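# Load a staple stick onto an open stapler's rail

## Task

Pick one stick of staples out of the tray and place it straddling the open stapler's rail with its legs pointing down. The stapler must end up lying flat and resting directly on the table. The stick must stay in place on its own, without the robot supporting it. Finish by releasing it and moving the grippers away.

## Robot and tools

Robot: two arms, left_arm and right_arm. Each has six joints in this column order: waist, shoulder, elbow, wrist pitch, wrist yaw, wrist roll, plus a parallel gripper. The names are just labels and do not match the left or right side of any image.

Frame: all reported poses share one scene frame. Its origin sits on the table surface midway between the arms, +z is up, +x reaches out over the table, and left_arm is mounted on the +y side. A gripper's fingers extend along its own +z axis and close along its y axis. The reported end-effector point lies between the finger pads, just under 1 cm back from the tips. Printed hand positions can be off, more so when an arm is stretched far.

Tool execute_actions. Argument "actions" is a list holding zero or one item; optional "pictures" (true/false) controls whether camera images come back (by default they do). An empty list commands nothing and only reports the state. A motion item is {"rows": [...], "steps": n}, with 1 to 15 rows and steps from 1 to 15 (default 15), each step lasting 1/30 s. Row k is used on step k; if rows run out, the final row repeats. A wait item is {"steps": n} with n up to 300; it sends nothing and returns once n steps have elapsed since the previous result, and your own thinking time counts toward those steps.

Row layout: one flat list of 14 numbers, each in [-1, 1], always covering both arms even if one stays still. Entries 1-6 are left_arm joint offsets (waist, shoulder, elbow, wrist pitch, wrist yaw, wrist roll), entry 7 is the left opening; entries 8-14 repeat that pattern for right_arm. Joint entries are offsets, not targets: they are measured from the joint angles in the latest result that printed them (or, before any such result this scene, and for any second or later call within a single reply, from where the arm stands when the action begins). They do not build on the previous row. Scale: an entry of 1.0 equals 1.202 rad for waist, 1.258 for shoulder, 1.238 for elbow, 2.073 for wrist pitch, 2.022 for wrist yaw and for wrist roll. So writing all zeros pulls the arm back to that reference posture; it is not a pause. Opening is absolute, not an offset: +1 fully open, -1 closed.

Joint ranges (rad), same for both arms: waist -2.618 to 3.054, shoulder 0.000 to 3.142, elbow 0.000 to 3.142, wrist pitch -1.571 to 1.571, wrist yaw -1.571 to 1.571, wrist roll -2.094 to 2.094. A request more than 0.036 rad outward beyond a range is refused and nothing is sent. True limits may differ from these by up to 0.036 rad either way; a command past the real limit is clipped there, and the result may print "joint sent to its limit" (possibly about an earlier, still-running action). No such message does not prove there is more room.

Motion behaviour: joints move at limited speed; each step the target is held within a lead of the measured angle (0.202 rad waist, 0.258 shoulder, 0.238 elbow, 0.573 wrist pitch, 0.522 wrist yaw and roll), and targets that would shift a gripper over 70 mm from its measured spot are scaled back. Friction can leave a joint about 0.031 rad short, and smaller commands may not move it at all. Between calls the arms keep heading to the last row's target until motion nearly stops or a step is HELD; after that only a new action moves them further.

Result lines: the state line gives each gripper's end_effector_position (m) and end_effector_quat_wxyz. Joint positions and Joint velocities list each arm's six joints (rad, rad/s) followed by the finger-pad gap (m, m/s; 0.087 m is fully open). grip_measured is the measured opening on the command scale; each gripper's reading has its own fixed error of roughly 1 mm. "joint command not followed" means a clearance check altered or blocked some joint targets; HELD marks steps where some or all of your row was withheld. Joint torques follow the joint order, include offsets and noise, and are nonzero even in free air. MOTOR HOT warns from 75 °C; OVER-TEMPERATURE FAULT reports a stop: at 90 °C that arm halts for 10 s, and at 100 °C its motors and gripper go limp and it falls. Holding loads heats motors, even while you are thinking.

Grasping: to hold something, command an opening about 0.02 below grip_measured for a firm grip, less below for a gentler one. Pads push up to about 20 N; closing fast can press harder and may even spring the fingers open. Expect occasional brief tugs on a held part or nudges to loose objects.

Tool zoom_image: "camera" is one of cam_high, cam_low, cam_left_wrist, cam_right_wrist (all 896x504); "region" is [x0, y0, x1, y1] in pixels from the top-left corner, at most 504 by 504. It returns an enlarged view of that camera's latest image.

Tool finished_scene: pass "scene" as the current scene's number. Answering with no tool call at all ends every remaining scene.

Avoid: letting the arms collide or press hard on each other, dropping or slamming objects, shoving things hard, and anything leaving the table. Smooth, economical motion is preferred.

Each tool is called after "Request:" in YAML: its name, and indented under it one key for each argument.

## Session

Request:
execute_actions:
  actions: []

Scene clock: 0.00 s of 4800.00 s.
left_arm: end_effector_position=(+0.3989, +0.5039, +0.1101) grip_measured=+0.989 end_effector_quat_wxyz=(+0.456, -0.375, +0.785, -0.188) | right_arm: end_effector_position=(+0.3148, -0.4863, +0.1390) grip_measured=+0.980 end_effector_quat_wxyz=(+0.322, +0.711, +0.414, +0.469)
Joint positions: left_arm=[ 0.681  1.637  0.955  0.032  0.558 -0.454  0.087] | right_arm=[-1.033  1.202  0.38   0.302 -0.777  1.632  0.087]
Joint velocities: left_arm=[ 0.007 -0.027  0.002 -0.037 -0.007 -0.037 -0.001] | right_arm=[-0.007  0.002 -0.007  0.022 -0.022 -0.007 -0.   ]
Joint torques (N m, as the arm reports them, + toward a larger angle): no reading
Motor temperatures (°C, as the motors report them): left_arm=[23 25 30 33 25 25] | right_arm=[24 28 31 27 23 25]

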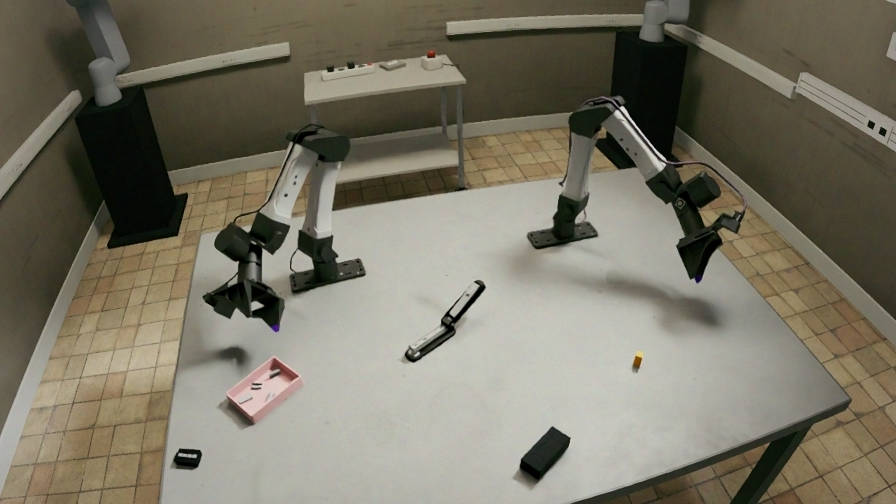

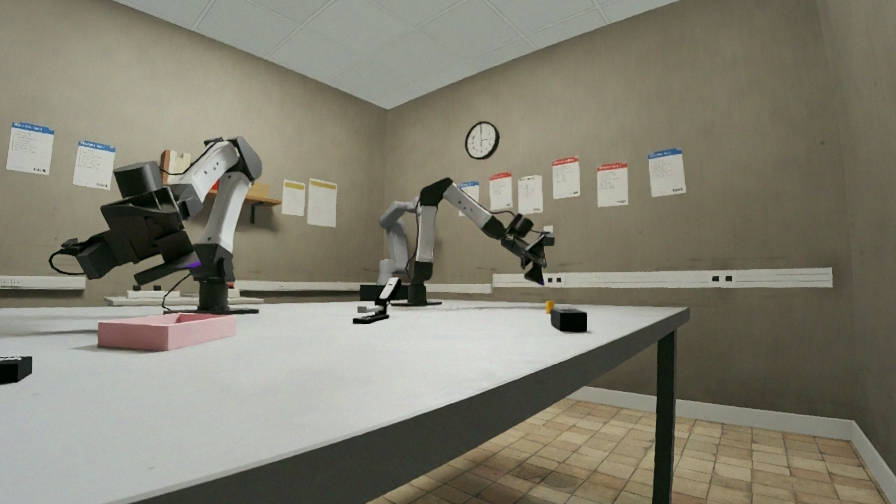

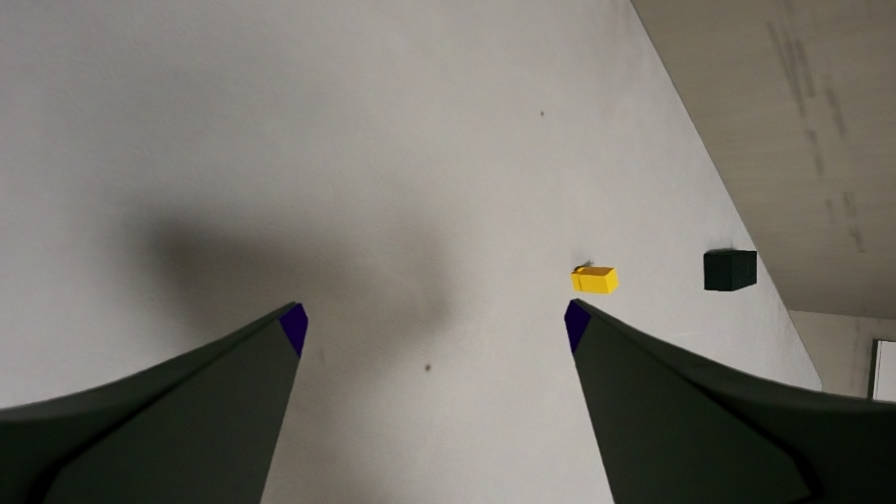

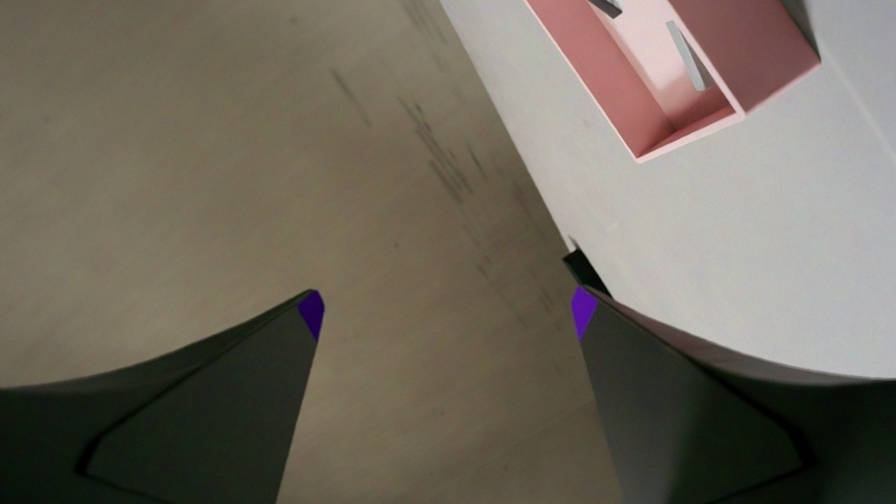

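Request:
execute_actions:
  actions:
    - {"rows":[[0,0,0,0,0,0,1,0.44,0,1,-0.45,0.384,-0.807,1]],"steps":15}
  pictures: false

Request:
execute_actions:
  actions:
    - {"steps":30}
  pictures: false

Request:
execute_actions:
  actions:
    - {"rows":[[0,0,0,0,0,0,1,0,0.75,0.36,-0.405,0,0,-0.2]],"steps":15}
  pictures: false

Request:
execute_actions:
  actions:
    - {"steps":40}

Scene clock: 11.33 s of 4800.00 s.
left_arm: end_effector_position=(+0.3989, +0.5039, +0.1101) grip_measured=+0.989 end_effector_quat_wxyz=(+0.456, -0.375, +0.785, -0.188) | right_arm: end_effector_position=(+0.3737, -0.4758, +0.3688) grip_measured=+0.980 end_effector_quat_wxyz=(+0.591, +0.247, +0.767, -0.017)
Joint positions: left_arm=[ 0.681  1.637  0.955  0.032  0.558 -0.454  0.087] | right_arm=[-0.502  1.209  1.471 -0.567 -0.048  0.269  0.087]
Joint velocities: left_arm=[-0.002  0.012  0.012  0.095 -0.066  0.022 -0.001] | right_arm=[ 0.002 -0.007  1.98  -0.286  0.198 -1.575  0.   ]
Joint torques (N m, as the arm reports them, + toward a larger angle): left_arm=[ 0.01 -6.98  6.95  1.61  0.1   0.11] | right_arm=[-0.5  -3.82  8.63  2.04 -0.1  -0.07]
Motor temperatures (°C, as the motors report them): left_arm=[23 27 32 35 25 25] | right_arm=[24 28 32 29 23 25]
Steps of this call (steps 1 to 90: nothing new was sent; then 7.83 s passed at rest; steps 91 to 105: all 15 steps of this action). Readings (joint positions):
91: left_arm=[0.681 1.637 0.955 0.032 0.558 -0.454] | right_arm=[-0.999 1.202 0.419 0.204 -0.691 1.552]
92: left_arm=[0.681 1.637 0.955 0.032 0.558 -0.454] | right_arm=[-0.931 1.208 0.485 0.074 -0.584 1.453]
94: left_arm=[0.681 1.637 0.955 0.032 0.558 -0.454] | right_arm=[-0.784 1.209 0.636 -0.154 -0.386 1.257]
98: left_arm=[0.681 1.637 0.955 0.032 0.558 -0.454] | right_arm=[-0.533 1.209 0.948 -0.440 -0.167 0.861]
105: the state above

Scene clock: 12.33 s of 4800.00 s.
left_arm: end_effector_position=(+0.3989, +0.5039, +0.1101) grip_measured=+0.989 end_effector_quat_wxyz=(+0.456, -0.375, +0.785, -0.188) | right_arm: end_effector_position=(+0.3518, -0.4860, +0.4259) grip_measured=+0.980 end_effector_quat_wxyz=(+0.625, +0.151, +0.757, -0.118)
Joint positions: left_arm=[ 0.681  1.637  0.955  0.032  0.558 -0.454  0.087] | right_arm=[-0.502  1.189  1.616 -0.619 -0.008  0.009  0.087]
Joint velocities: left_arm=[-0.002 -0.002  0.002 -0.051 -0.007  0.037 -0.   ] | right_arm=[ 0.002 -0.002 -0.002  0.022 -0.066  0.007 -0.001]
Joint torques (N m, as the arm reports them, + toward a larger angle): left_arm=[-0.02 -6.87  7.    1.59  0.11  0.06] | right_arm=[-0.51 -1.65  7.07  2.21 -0.08 -0.09]
Motor temperatures (°C, as the motors report them): left_arm=[23 27 32 35 25 25] | right_arm=[24 28 32 29 23 25]
Steps of this call (steps 1 to 30: the robot went on to your last target). Readings (joint positions):
1: left_arm=[0.681 1.637 0.955 0.032 0.558 -0.454] | right_arm=[-0.502 1.209 1.531 -0.567 -0.040 0.217]
2: left_arm=[0.681 1.637 0.955 0.032 0.558 -0.454] | right_arm=[-0.502 1.205 1.575 -0.565 -0.034 0.175]
4: left_arm=[0.681 1.637 0.955 0.032 0.558 -0.454] | right_arm=[-0.502 1.191 1.613 -0.564 -0.024 0.114]
8: left_arm=[0.681 1.637 0.955 0.032 0.558 -0.454] | right_arm=[-0.502 1.189 1.616 -0.589 -0.014 0.052]
30: the state above
All arms were judged still, so your last target was given up. Only a new action makes them travel on or press farther. Fingers that are still opening or closing keep moving.

Scene clock: 12.83 s of 4800.00 s.
left_arm: end_effector_position=(+0.3989, +0.5039, +0.1101) grip_measured=+0.989 end_effector_quat_wxyz=(+0.456, -0.375, +0.785, -0.188) | right_arm: end_effector_position=(+0.3924, -0.5027, +0.1261) grip_measured=-0.200 end_effector_quat_wxyz=(+0.070, +0.198, +0.978, -0.010)
Joint positions: left_arm=[ 0.681  1.637  0.955  0.032  0.558 -0.454  0.087] | right_arm=[-0.502  2.118  2.038 -1.348 -0.008  0.009  0.035]
Joint velocities: left_arm=[ 0.007  0.007 -0.012 -0.022 -0.051 -0.007  0.001] | right_arm=[-0.012  1.541  0.002 -0.535 -0.007  0.037 -0.001]
Joint torques (N m, as the arm reports them, + toward a larger angle): left_arm=[ 0.06 -6.96  7.04  1.58  0.1   0.11] | right_arm=[ -0.29 -16.75   8.93   0.46  -0.16   0.02]
Motor temperatures (°C, as the motors report them): left_arm=[23 27 32 36 25 25] | right_arm=[24 28 33 29 23 25]
Steps of this call (steps 1 to 15: all 15 steps of this action). Readings (joint positions):
1: left_arm=[0.681 1.637 0.955 0.032 0.558 -0.454] | right_arm=[-0.502 1.223 1.672 -0.711 -0.008 0.009]
2: left_arm=[0.681 1.637 0.955 0.032 0.558 -0.454] | right_arm=[-0.502 1.285 1.770 -0.822 -0.008 0.009]
4: left_arm=[0.681 1.637 0.955 0.032 0.558 -0.454] | right_arm=[-0.502 1.432 1.947 -1.005 -0.008 0.009]
8: left_arm=[0.681 1.637 0.955 0.032 0.558 -0.454] | right_arm=[-0.502 1.666 2.030 -1.179 -0.008 0.009]
15: the state above

Scene clock: 14.17 s of 4800.00 s.
left_arm: end_effector_position=(+0.3989, +0.5039, +0.1101) grip_measured=+0.989 end_effector_quat_wxyz=(+0.456, -0.375, +0.785, -0.188) | right_arm: end_effector_position=(+0.3710, -0.4939, +0.1170) grip_measured=-0.200 end_effector_quat_wxyz=(+0.010, +0.199, +0.980, +0.002)
Joint positions: left_arm=[ 0.681  1.637  0.955  0.032  0.558 -0.454  0.087] | right_arm=[-0.502  2.149  2.038 -1.441 -0.008  0.009  0.035]
Joint velocities: left_arm=[-0.017  0.002  0.007  0.066 -0.007 -0.081 -0.   ] | right_arm=[ 0.007 -0.007 -0.012 -0.095 -0.066 -0.022  0.   ]
Joint torques (N m, as the arm reports them, + toward a larger angle): left_arm=[ 0.04 -6.9   7.02  1.58  0.11  0.1 ] | right_arm=[ -0.31 -11.74   8.73   0.29  -0.16   0.02]
Motor temperatures (°C, as the motors report them): left_arm=[23 27 32 36 25 25] | right_arm=[24 29 33 29 23 25]
Steps of this call (steps 1 to 30: the robot went on to your last target; steps 31 to 40: nothing new was sent). Readings (joint positions):
1: left_arm=[0.681 1.637 0.955 0.032 0.558 -0.454] | right_arm=[-0.502 2.162 2.038 -1.366 -0.008 0.009]
2: left_arm=[0.681 1.637 0.955 0.032 0.558 -0.454] | right_arm=[-0.502 2.189 2.038 -1.382 -0.008 0.009]
4: left_arm=[0.681 1.637 0.955 0.032 0.558 -0.454] | right_arm=[-0.502 2.200 2.038 -1.407 -0.008 0.009]
8: left_arm=[0.681 1.637 0.955 0.032 0.558 -0.454] | right_arm=[-0.502 2.161 2.038 -1.428 -0.008 0.009]
40: the state above
All arms were judged still, so your last target was given up. Only a new action makes them travel on or press farther. Fingers that are still opening or closing keep moving.

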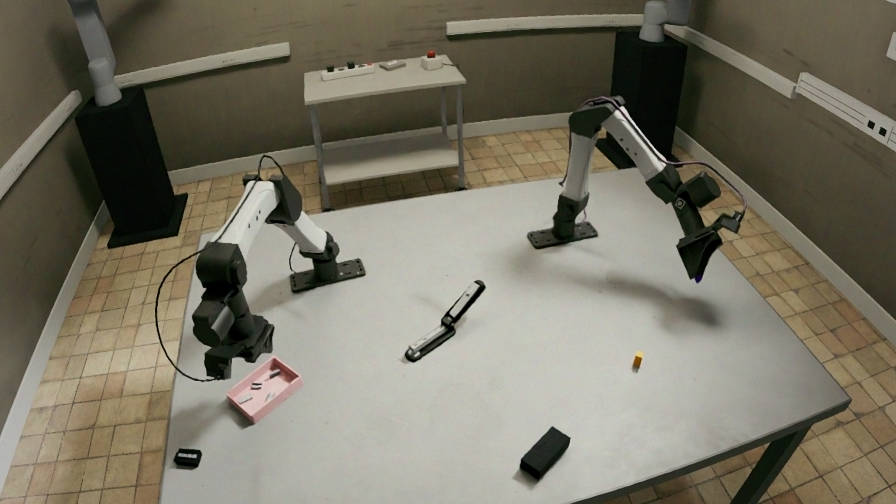

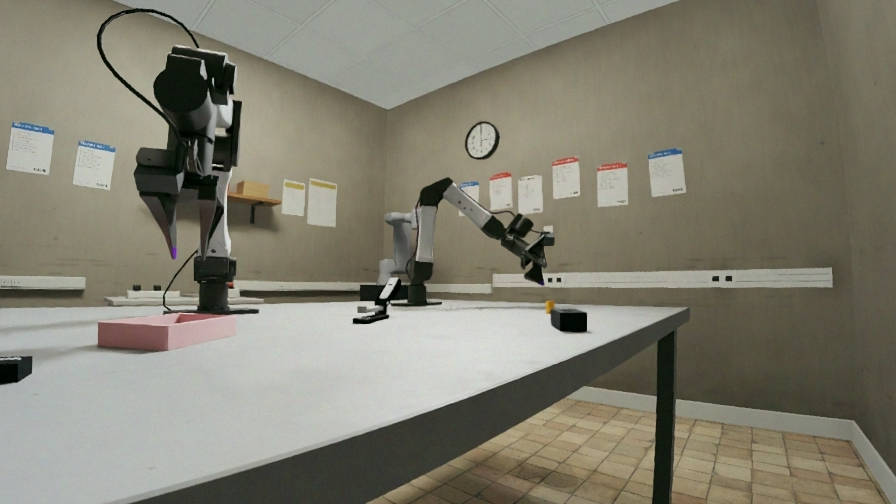

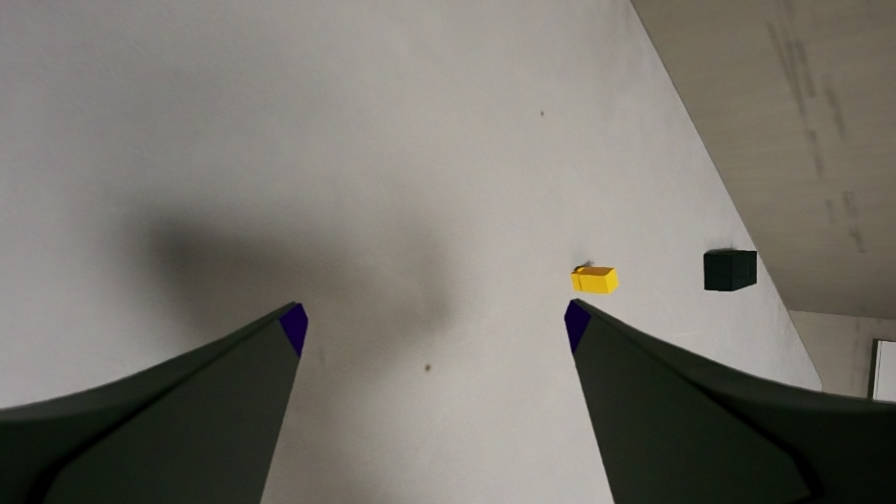

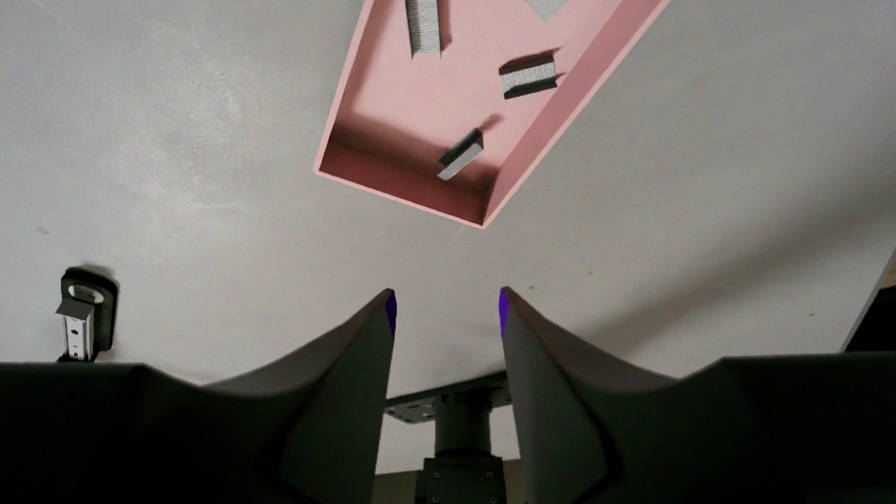

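Request:
execute_actions:
  actions: []

Scene clock: 38.30 s of 4800.00 s.
left_arm: end_effector_position=(+0.3989, +0.5039, +0.1101) grip_measured=+0.989 end_effector_quat_wxyz=(+0.456, -0.375, +0.785, -0.188) | right_arm: end_effector_position=(+0.3710, -0.4939, +0.1170) grip_measured=-0.200 end_effector_quat_wxyz=(+0.010, +0.199, +0.980, +0.002)
Joint positions: left_arm=[ 0.681  1.637  0.955  0.032  0.558 -0.454  0.087] | right_arm=[-0.502  2.149  2.038 -1.441 -0.008  0.009  0.035]
Joint velocities: left_arm=[ 0.002 -0.002 -0.002 -0.037  0.007 -0.037 -0.   ] | right_arm=[-0.002  0.007 -0.017  0.051  0.051 -0.037  0.   ]
Joint torques (N m, as the arm reports them, + toward a larger angle): left_arm=[-0.02 -6.96  6.97  1.6   0.13  0.09] | right_arm=[ -0.3  -11.73   8.73   0.28  -0.16   0.02]
Motor temperatures (°C, as the motors report them): left_arm=[23 29 34 38 25 25] | right_arm=[24 37 35 27 23 25]
Steps of this call (steps 1 to 90: nothing new was sent; then 21.13 s passed at rest). Readings (joint positions):
1: left_arm=[0.681 1.637 0.955 0.032 0.558 -0.454] | right_arm=[-0.502 2.149 2.038 -1.441 -0.008 0.009]
2: left_arm=[0.681 1.637 0.955 0.032 0.558 -0.454] | right_arm=[-0.502 2.149 2.038 -1.441 -0.008 0.009]
4: left_arm=[0.681 1.637 0.955 0.032 0.558 -0.454] | right_arm=[-0.502 2.149 2.038 -1.441 -0.008 0.009]
8: left_arm=[0.681 1.637 0.955 0.032 0.558 -0.454] | right_arm=[-0.502 2.149 2.038 -1.441 -0.008 0.009]
90: the state above

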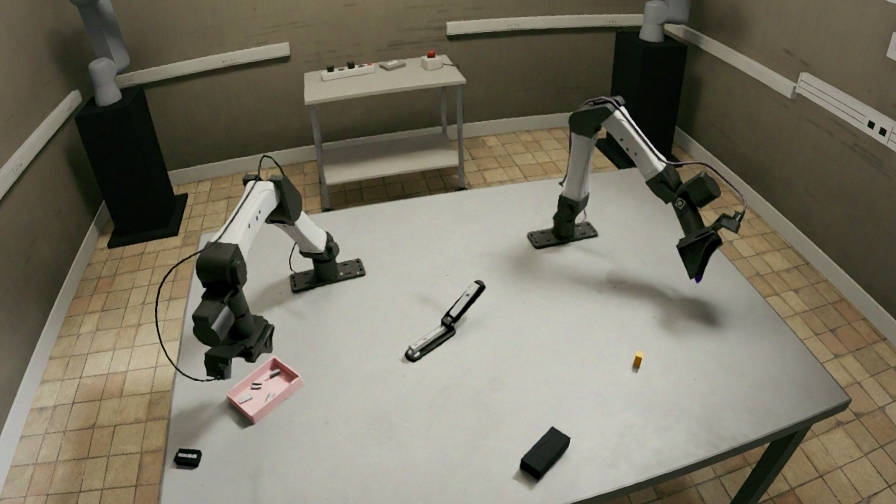

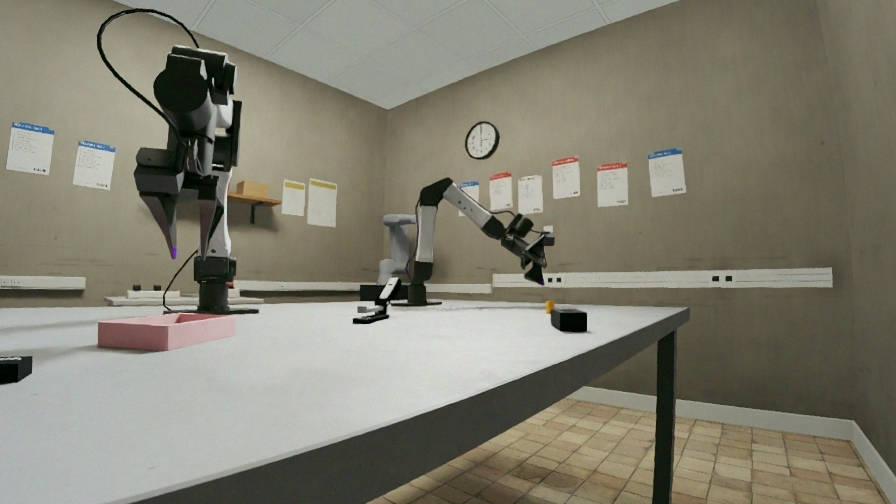

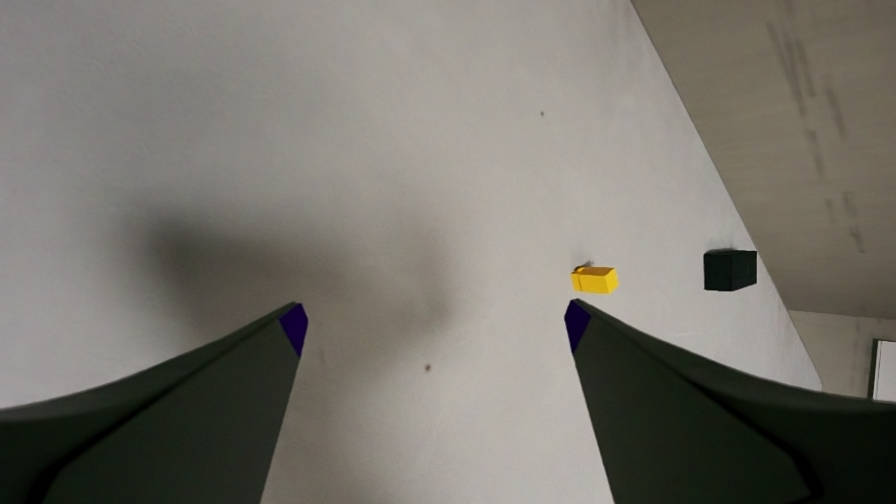

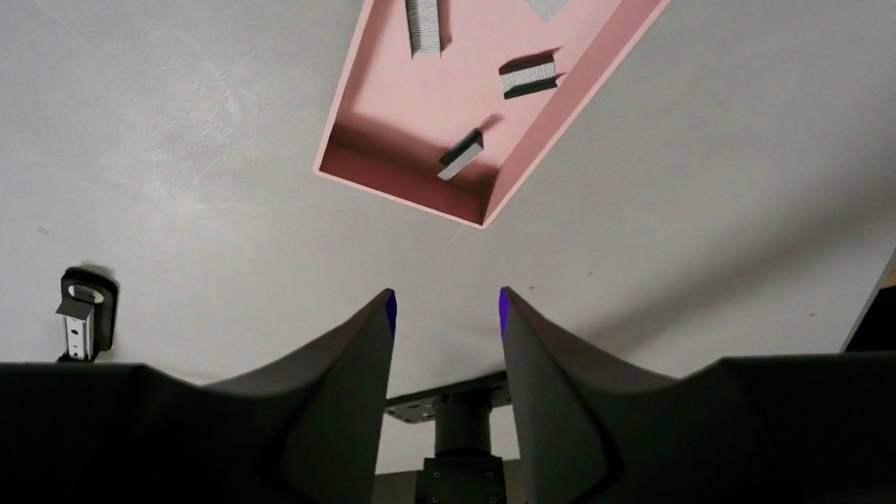

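Request:
zoom_image:
  camera: "cam_high"
  region: [215, 345, 315, 430]

Request:
execute_actions:
  actions:
    - {"rows":[[0,0,0,0,0,0,1,0,0.2,0.2,0,0,0,-0.2]]}

Region (215, 345, 315, 430) of cam_high's 896x504 image, scaled by 5.040, with more detail than that image has; it fills the top 428 rows of this view, and the rest is white.

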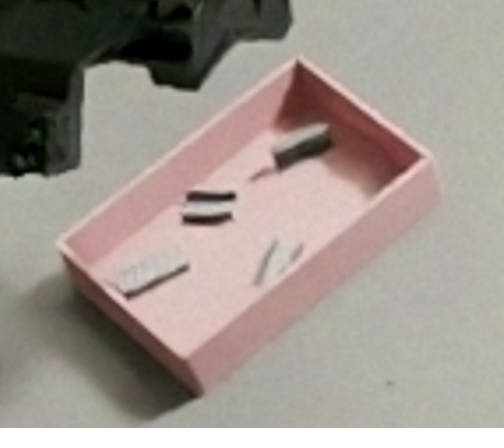

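Scene clock: 42.53 s of 4800.00 s.
left_arm: end_effector_position=(+0.3989, +0.5039, +0.1101) grip_measured=+0.989 end_effector_quat_wxyz=(+0.456, -0.375, +0.785, -0.188) | right_arm: end_effector_position=(+0.4123, -0.5109, +0.0593) grip_measured=-0.200 end_effector_quat_wxyz=(-0.011, +0.199, +0.980, +0.006)
Joint positions: left_arm=[ 0.681  1.637  0.955  0.032  0.558 -0.454  0.087] | right_arm=[-0.502  2.42   2.258 -1.433 -0.008  0.009  0.035]
Joint velocities: left_arm=[ 0.012 -0.002 -0.007  0.007 -0.051  0.007 -0.001] | right_arm=[ 0.002 -0.017  0.002 -0.007  0.037  0.037 -0.   ]
Joint torques (N m, as the arm reports them, + toward a larger angle): left_arm=[-0.04 -6.95  7.02  1.6   0.09  0.1 ] | right_arm=[ -0.29 -13.7    9.05   0.29  -0.16   0.02]
Motor temperatures (°C, as the motors report them): left_arm=[23 30 34 38 25 25] | right_arm=[24 38 36 27 23 25]
Steps of this call (steps 1 to 90: nothing new was sent; then 0.73 s passed at rest; steps 91 to 105: all 15 steps of this action). Readings (joint positions):
91: left_arm=[0.681 1.637 0.955 0.032 0.558 -0.454] | right_arm=[-0.502 2.184 2.091 -1.473 -0.008 0.009]
92: left_arm=[0.681 1.637 0.955 0.032 0.558 -0.454] | right_arm=[-0.502 2.240 2.175 -1.479 -0.008 0.009]
94: left_arm=[0.681 1.637 0.955 0.032 0.558 -0.454] | right_arm=[-0.502 2.329 2.253 -1.439 -0.008 0.009]
98: left_arm=[0.681 1.637 0.955 0.032 0.558 -0.454] | right_arm=[-0.502 2.415 2.258 -1.433 -0.008 0.009]
105: the state above

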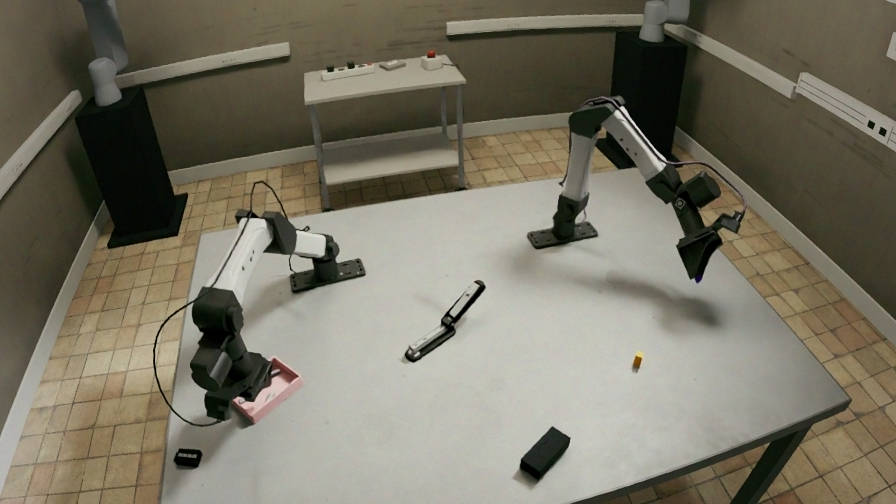

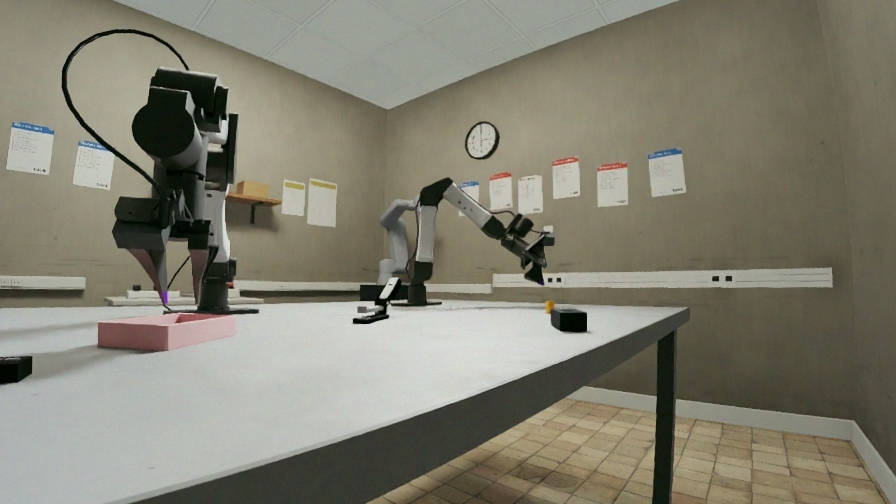

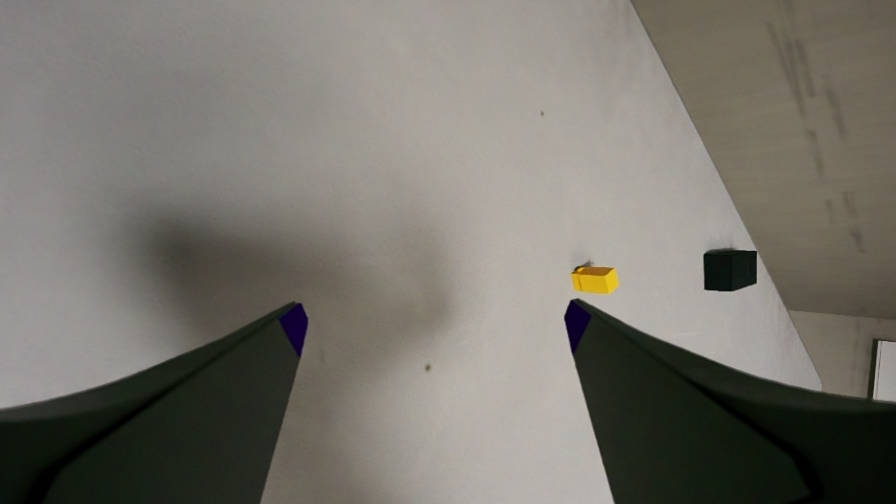

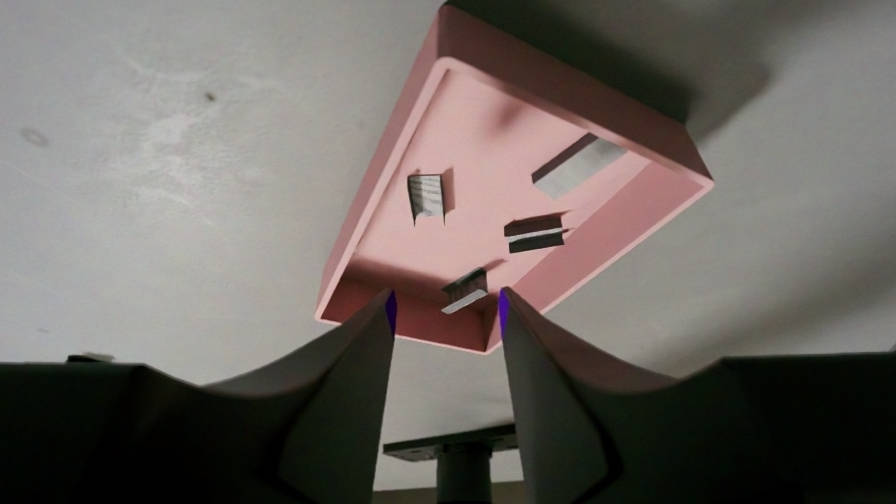

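Request:
execute_actions:
  actions:
    - {"rows":[[0,0,0,0,0,0,1,-0.11,0.16,0.28,-0.06,0,0.45,-0.55]]}

Scene clock: 51.27 s of 4800.00 s.
left_arm: end_effector_position=(+0.3989, +0.5039, +0.1101) grip_measured=+0.989 end_effector_quat_wxyz=(+0.456, -0.375, +0.785, -0.188) | right_arm: end_effector_position=(+0.4409, -0.5602, +0.0445) grip_measured=-0.550 end_effector_quat_wxyz=(-0.005, +0.643, +0.766, +0.003)
Joint positions: left_arm=[ 0.681  1.637  0.955  0.032  0.558 -0.454  0.087] | right_arm=[-0.642  2.622  2.576 -1.534 -0.007  0.866  0.02 ]
Joint velocities: left_arm=[ 0.007  0.007 -0.007 -0.11   0.022 -0.007 -0.001] | right_arm=[ 0.115 -0.002  0.017 -0.022 -0.022  0.286 -0.   ]
Joint torques (N m, as the arm reports them, + toward a larger angle): left_arm=[-0.04 -6.9   6.91  1.57  0.11  0.09] | right_arm=[ -0.08 -13.12   9.04   0.18  -0.12   0.13]
Motor temperatures (°C, as the motors report them): left_arm=[23 30 35 39 25 25] | right_arm=[24 42 36 27 23 25]
Steps of this call (steps 1 to 15: the robot went on to your last target; steps 16 to 90: nothing new was sent; then 5.23 s passed at rest; steps 91 to 105: all 15 steps of this action). Readings (joint positions):
91: left_arm=[0.681 1.637 0.955 0.032 0.558 -0.454] | right_arm=[-0.511 2.452 2.313 -1.470 -0.013 0.089]
92: left_arm=[0.681 1.637 0.955 0.032 0.558 -0.454] | right_arm=[-0.526 2.501 2.403 -1.495 -0.016 0.188]
94: left_arm=[0.681 1.637 0.955 0.032 0.558 -0.454] | right_arm=[-0.576 2.581 2.526 -1.496 -0.017 0.385]
98: left_arm=[0.681 1.637 0.955 0.032 0.558 -0.454] | right_arm=[-0.656 2.622 2.565 -1.513 -0.009 0.694]
105: the state above

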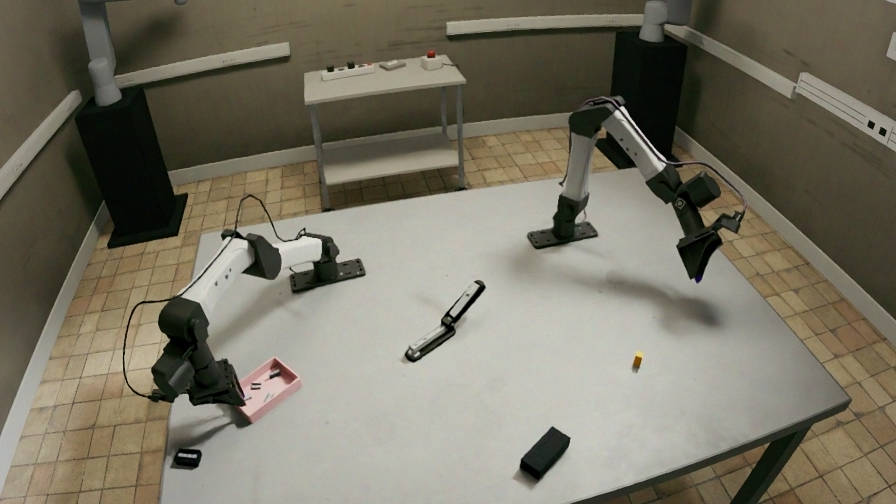

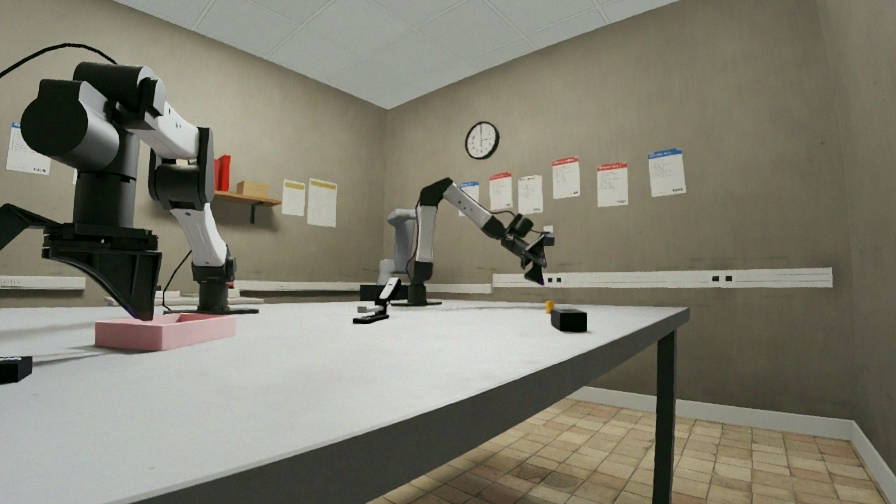

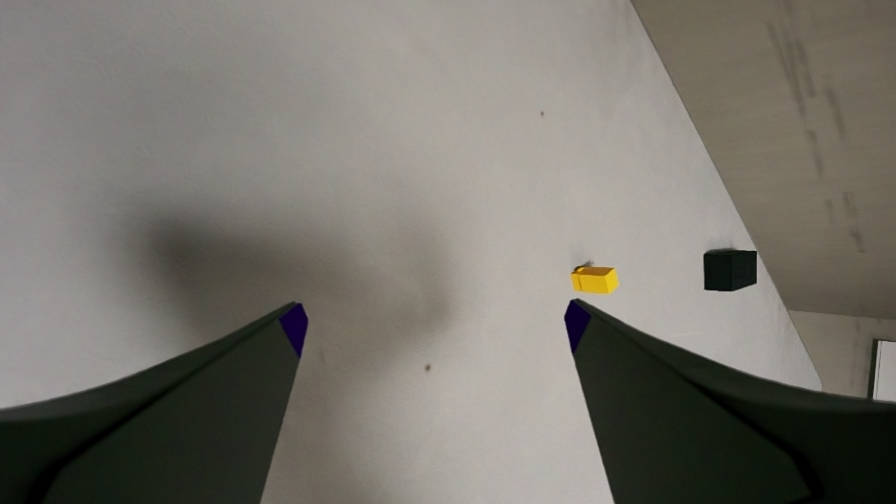

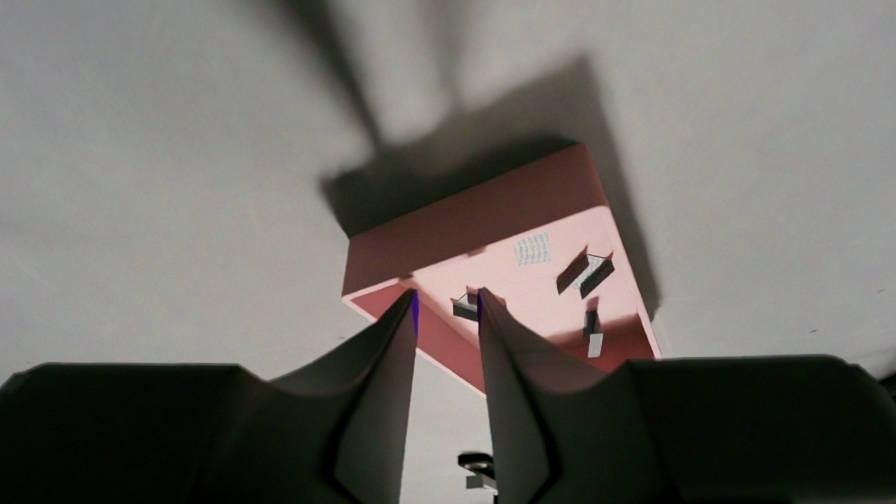

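Request:
execute_actions:
  actions:
    - {"rows":[[0,0,0,0,0,0,1,-0.05,-0.06,-0.06,0,0,-0.08,-0.55]]}

Scene clock: 61.10 s of 4800.00 s.
left_arm: end_effector_position=(+0.3989, +0.5039, +0.1101) grip_measured=+0.989 end_effector_quat_wxyz=(+0.456, -0.375, +0.785, -0.188) | right_arm: end_effector_position=(+0.4142, -0.5849, +0.0560) grip_measured=-0.550 end_effector_quat_wxyz=(-0.005, +0.613, +0.790, +0.003)
Joint positions: left_arm=[ 0.681  1.637  0.955  0.032  0.558 -0.454  0.087] | right_arm=[-0.71   2.571  2.525 -1.535 -0.007  0.72   0.02 ]
Joint velocities: left_arm=[ 0.002 -0.007  0.002 -0.022 -0.037 -0.081 -0.   ] | right_arm=[-0.002 -0.027 -0.007 -0.007 -0.022 -0.037  0.   ]
Joint torques (N m, as the arm reports them, + toward a larger angle): left_arm=[-0.01 -6.83  6.96  1.59  0.08  0.08] | right_arm=[  0.27 -14.84   4.45   0.4   -0.11  -0.07]
Motor temperatures (°C, as the motors report them): left_arm=[23 30 35 39 25 25] | right_arm=[24 44 37 27 23 25]
Steps of this call (steps 1 to 30: the robot went on to your last target; steps 31 to 100: nothing new was sent; then 6.00 s passed at rest; steps 101 to 115: all 15 steps of this action). Readings (joint positions):
101: left_arm=[0.681 1.637 0.955 0.032 0.558 -0.454] | right_arm=[-0.641 2.614 2.564 -1.535 -0.008 0.879]
102: left_arm=[0.681 1.637 0.955 0.032 0.558 -0.454] | right_arm=[-0.647 2.603 2.544 -1.535 -0.009 0.845]
104: left_arm=[0.681 1.637 0.955 0.032 0.558 -0.454] | right_arm=[-0.671 2.588 2.527 -1.535 -0.009 0.797]
108: left_arm=[0.681 1.637 0.955 0.032 0.558 -0.454] | right_arm=[-0.709 2.572 2.525 -1.535 -0.008 0.748]
115: the state above

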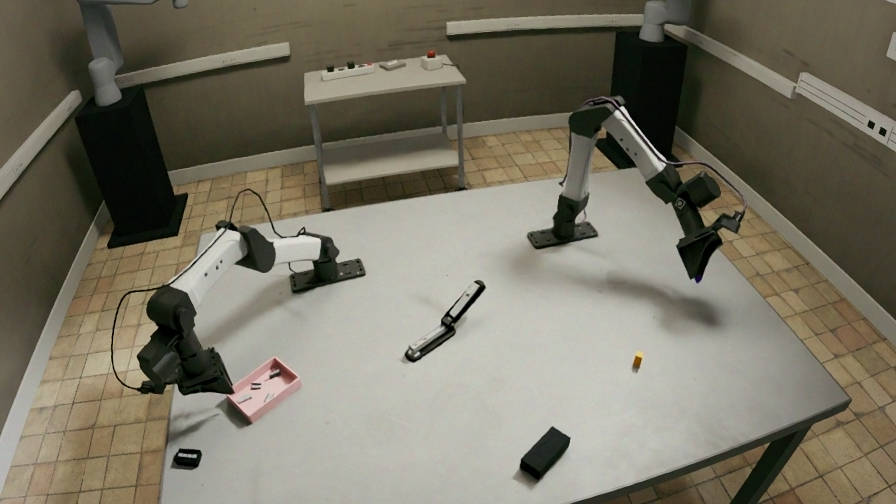

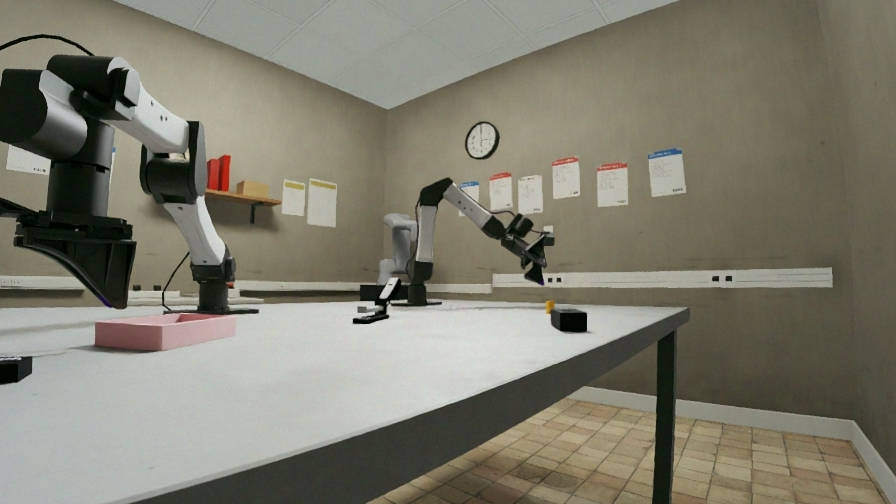

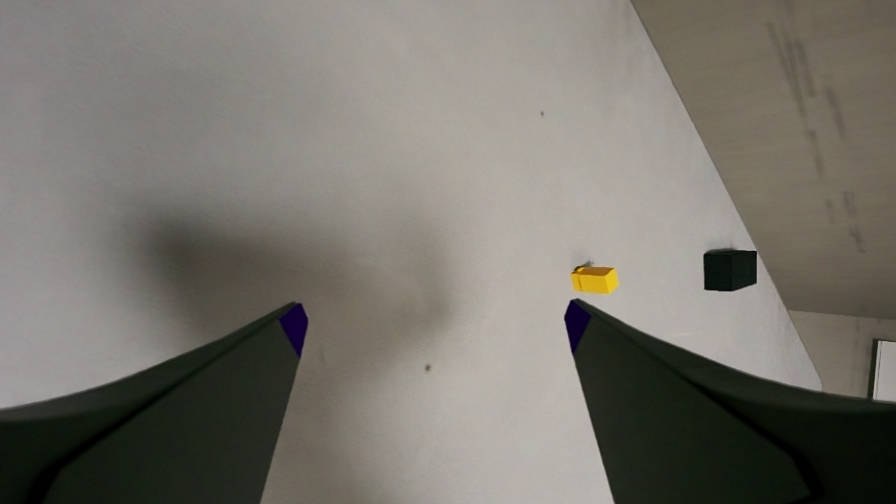

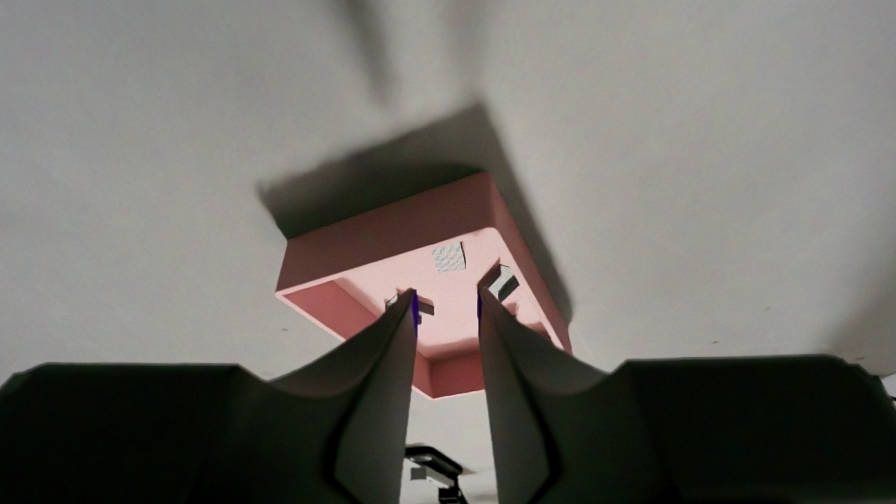

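Request:
execute_actions:
  actions:
    - {"rows":[[0,0,0,0,0,0,1,0,0.02,-0.06,0.045,0,-0.05,-0.55]]}

Scene clock: 68.70 s of 4800.00 s.
left_arm: end_effector_position=(+0.3989, +0.5039, +0.1101) grip_measured=+0.989 end_effector_quat_wxyz=(+0.456, -0.375, +0.785, -0.188) | right_arm: end_effector_position=(+0.4137, -0.5872, +0.0398) grip_measured=-0.550 end_effector_quat_wxyz=(-0.006, +0.576, +0.817, +0.006)
Joint positions: left_arm=[ 0.681  1.637  0.955  0.032  0.558 -0.454  0.087] | right_arm=[-0.71   2.581  2.478 -1.48  -0.013  0.63   0.02 ]
Joint velocities: left_arm=[ 0.007  0.007  0.002  0.007 -0.022  0.022 -0.   ] | right_arm=[ 0.002  0.012 -0.017 -0.051  0.051 -0.051 -0.   ]
Joint torques (N m, as the arm reports them, + toward a larger angle): left_arm=[-0.12 -6.86  6.95  1.59  0.12  0.09] | right_arm=[ -0.25 -11.84   4.23   0.83  -0.06  -0.06]
Motor temperatures (°C, as the motors report them): left_arm=[23 31 36 39 25 25] | right_arm=[24 47 36 27 23 25]
Steps of this call (steps 1 to 15: the robot went on to your last target; steps 16 to 90: nothing new was sent; then 4.10 s passed at rest; steps 91 to 105: all 15 steps of this action). Readings (joint positions):
91: left_arm=[0.681 1.637 0.955 0.032 0.558 -0.454] | right_arm=[-0.710 2.571 2.515 -1.525 -0.007 0.700]
92: left_arm=[0.681 1.637 0.955 0.032 0.558 -0.454] | right_arm=[-0.710 2.571 2.504 -1.512 -0.007 0.685]
94: left_arm=[0.681 1.637 0.955 0.032 0.558 -0.454] | right_arm=[-0.710 2.578 2.483 -1.492 -0.007 0.664]
98: left_arm=[0.681 1.637 0.955 0.032 0.558 -0.454] | right_arm=[-0.710 2.581 2.478 -1.482 -0.012 0.642]
105: the state above

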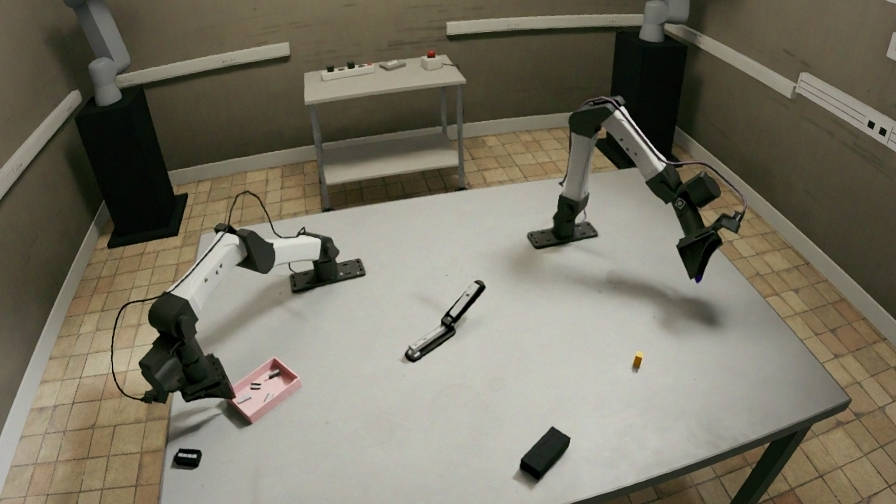

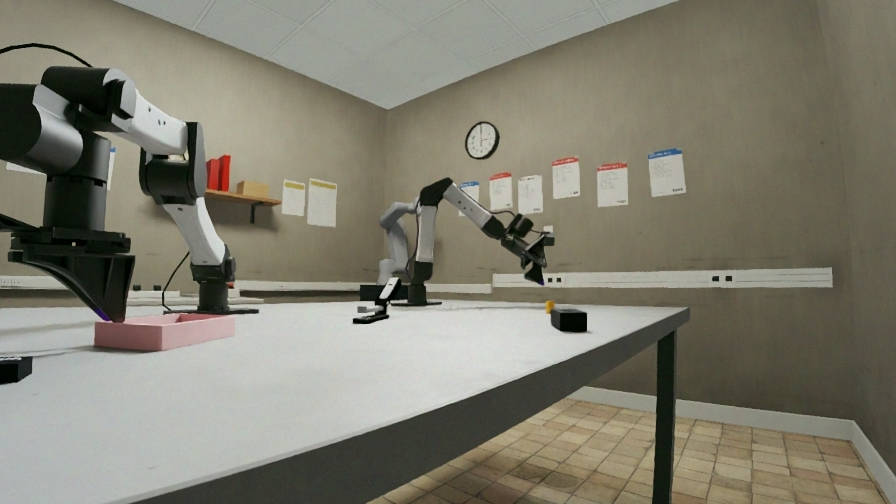

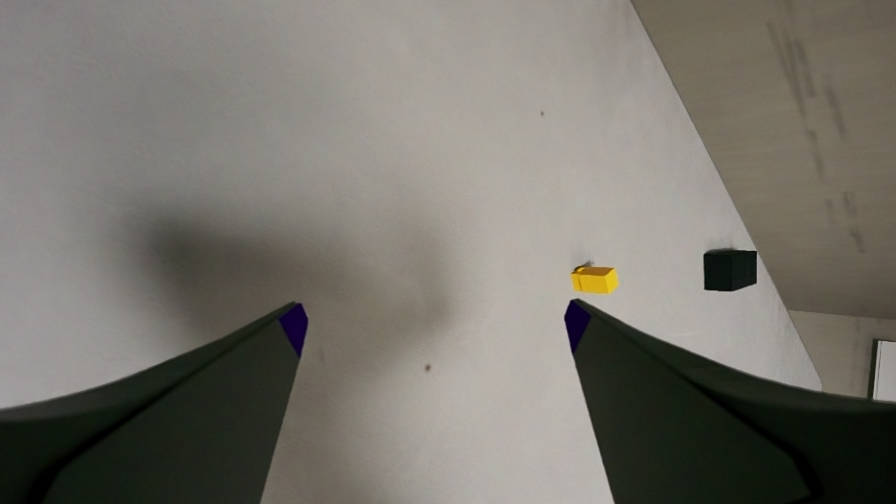

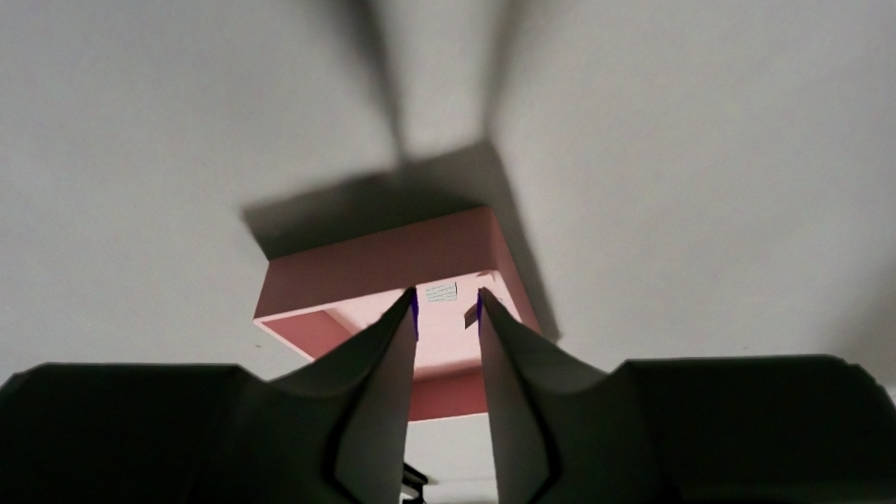

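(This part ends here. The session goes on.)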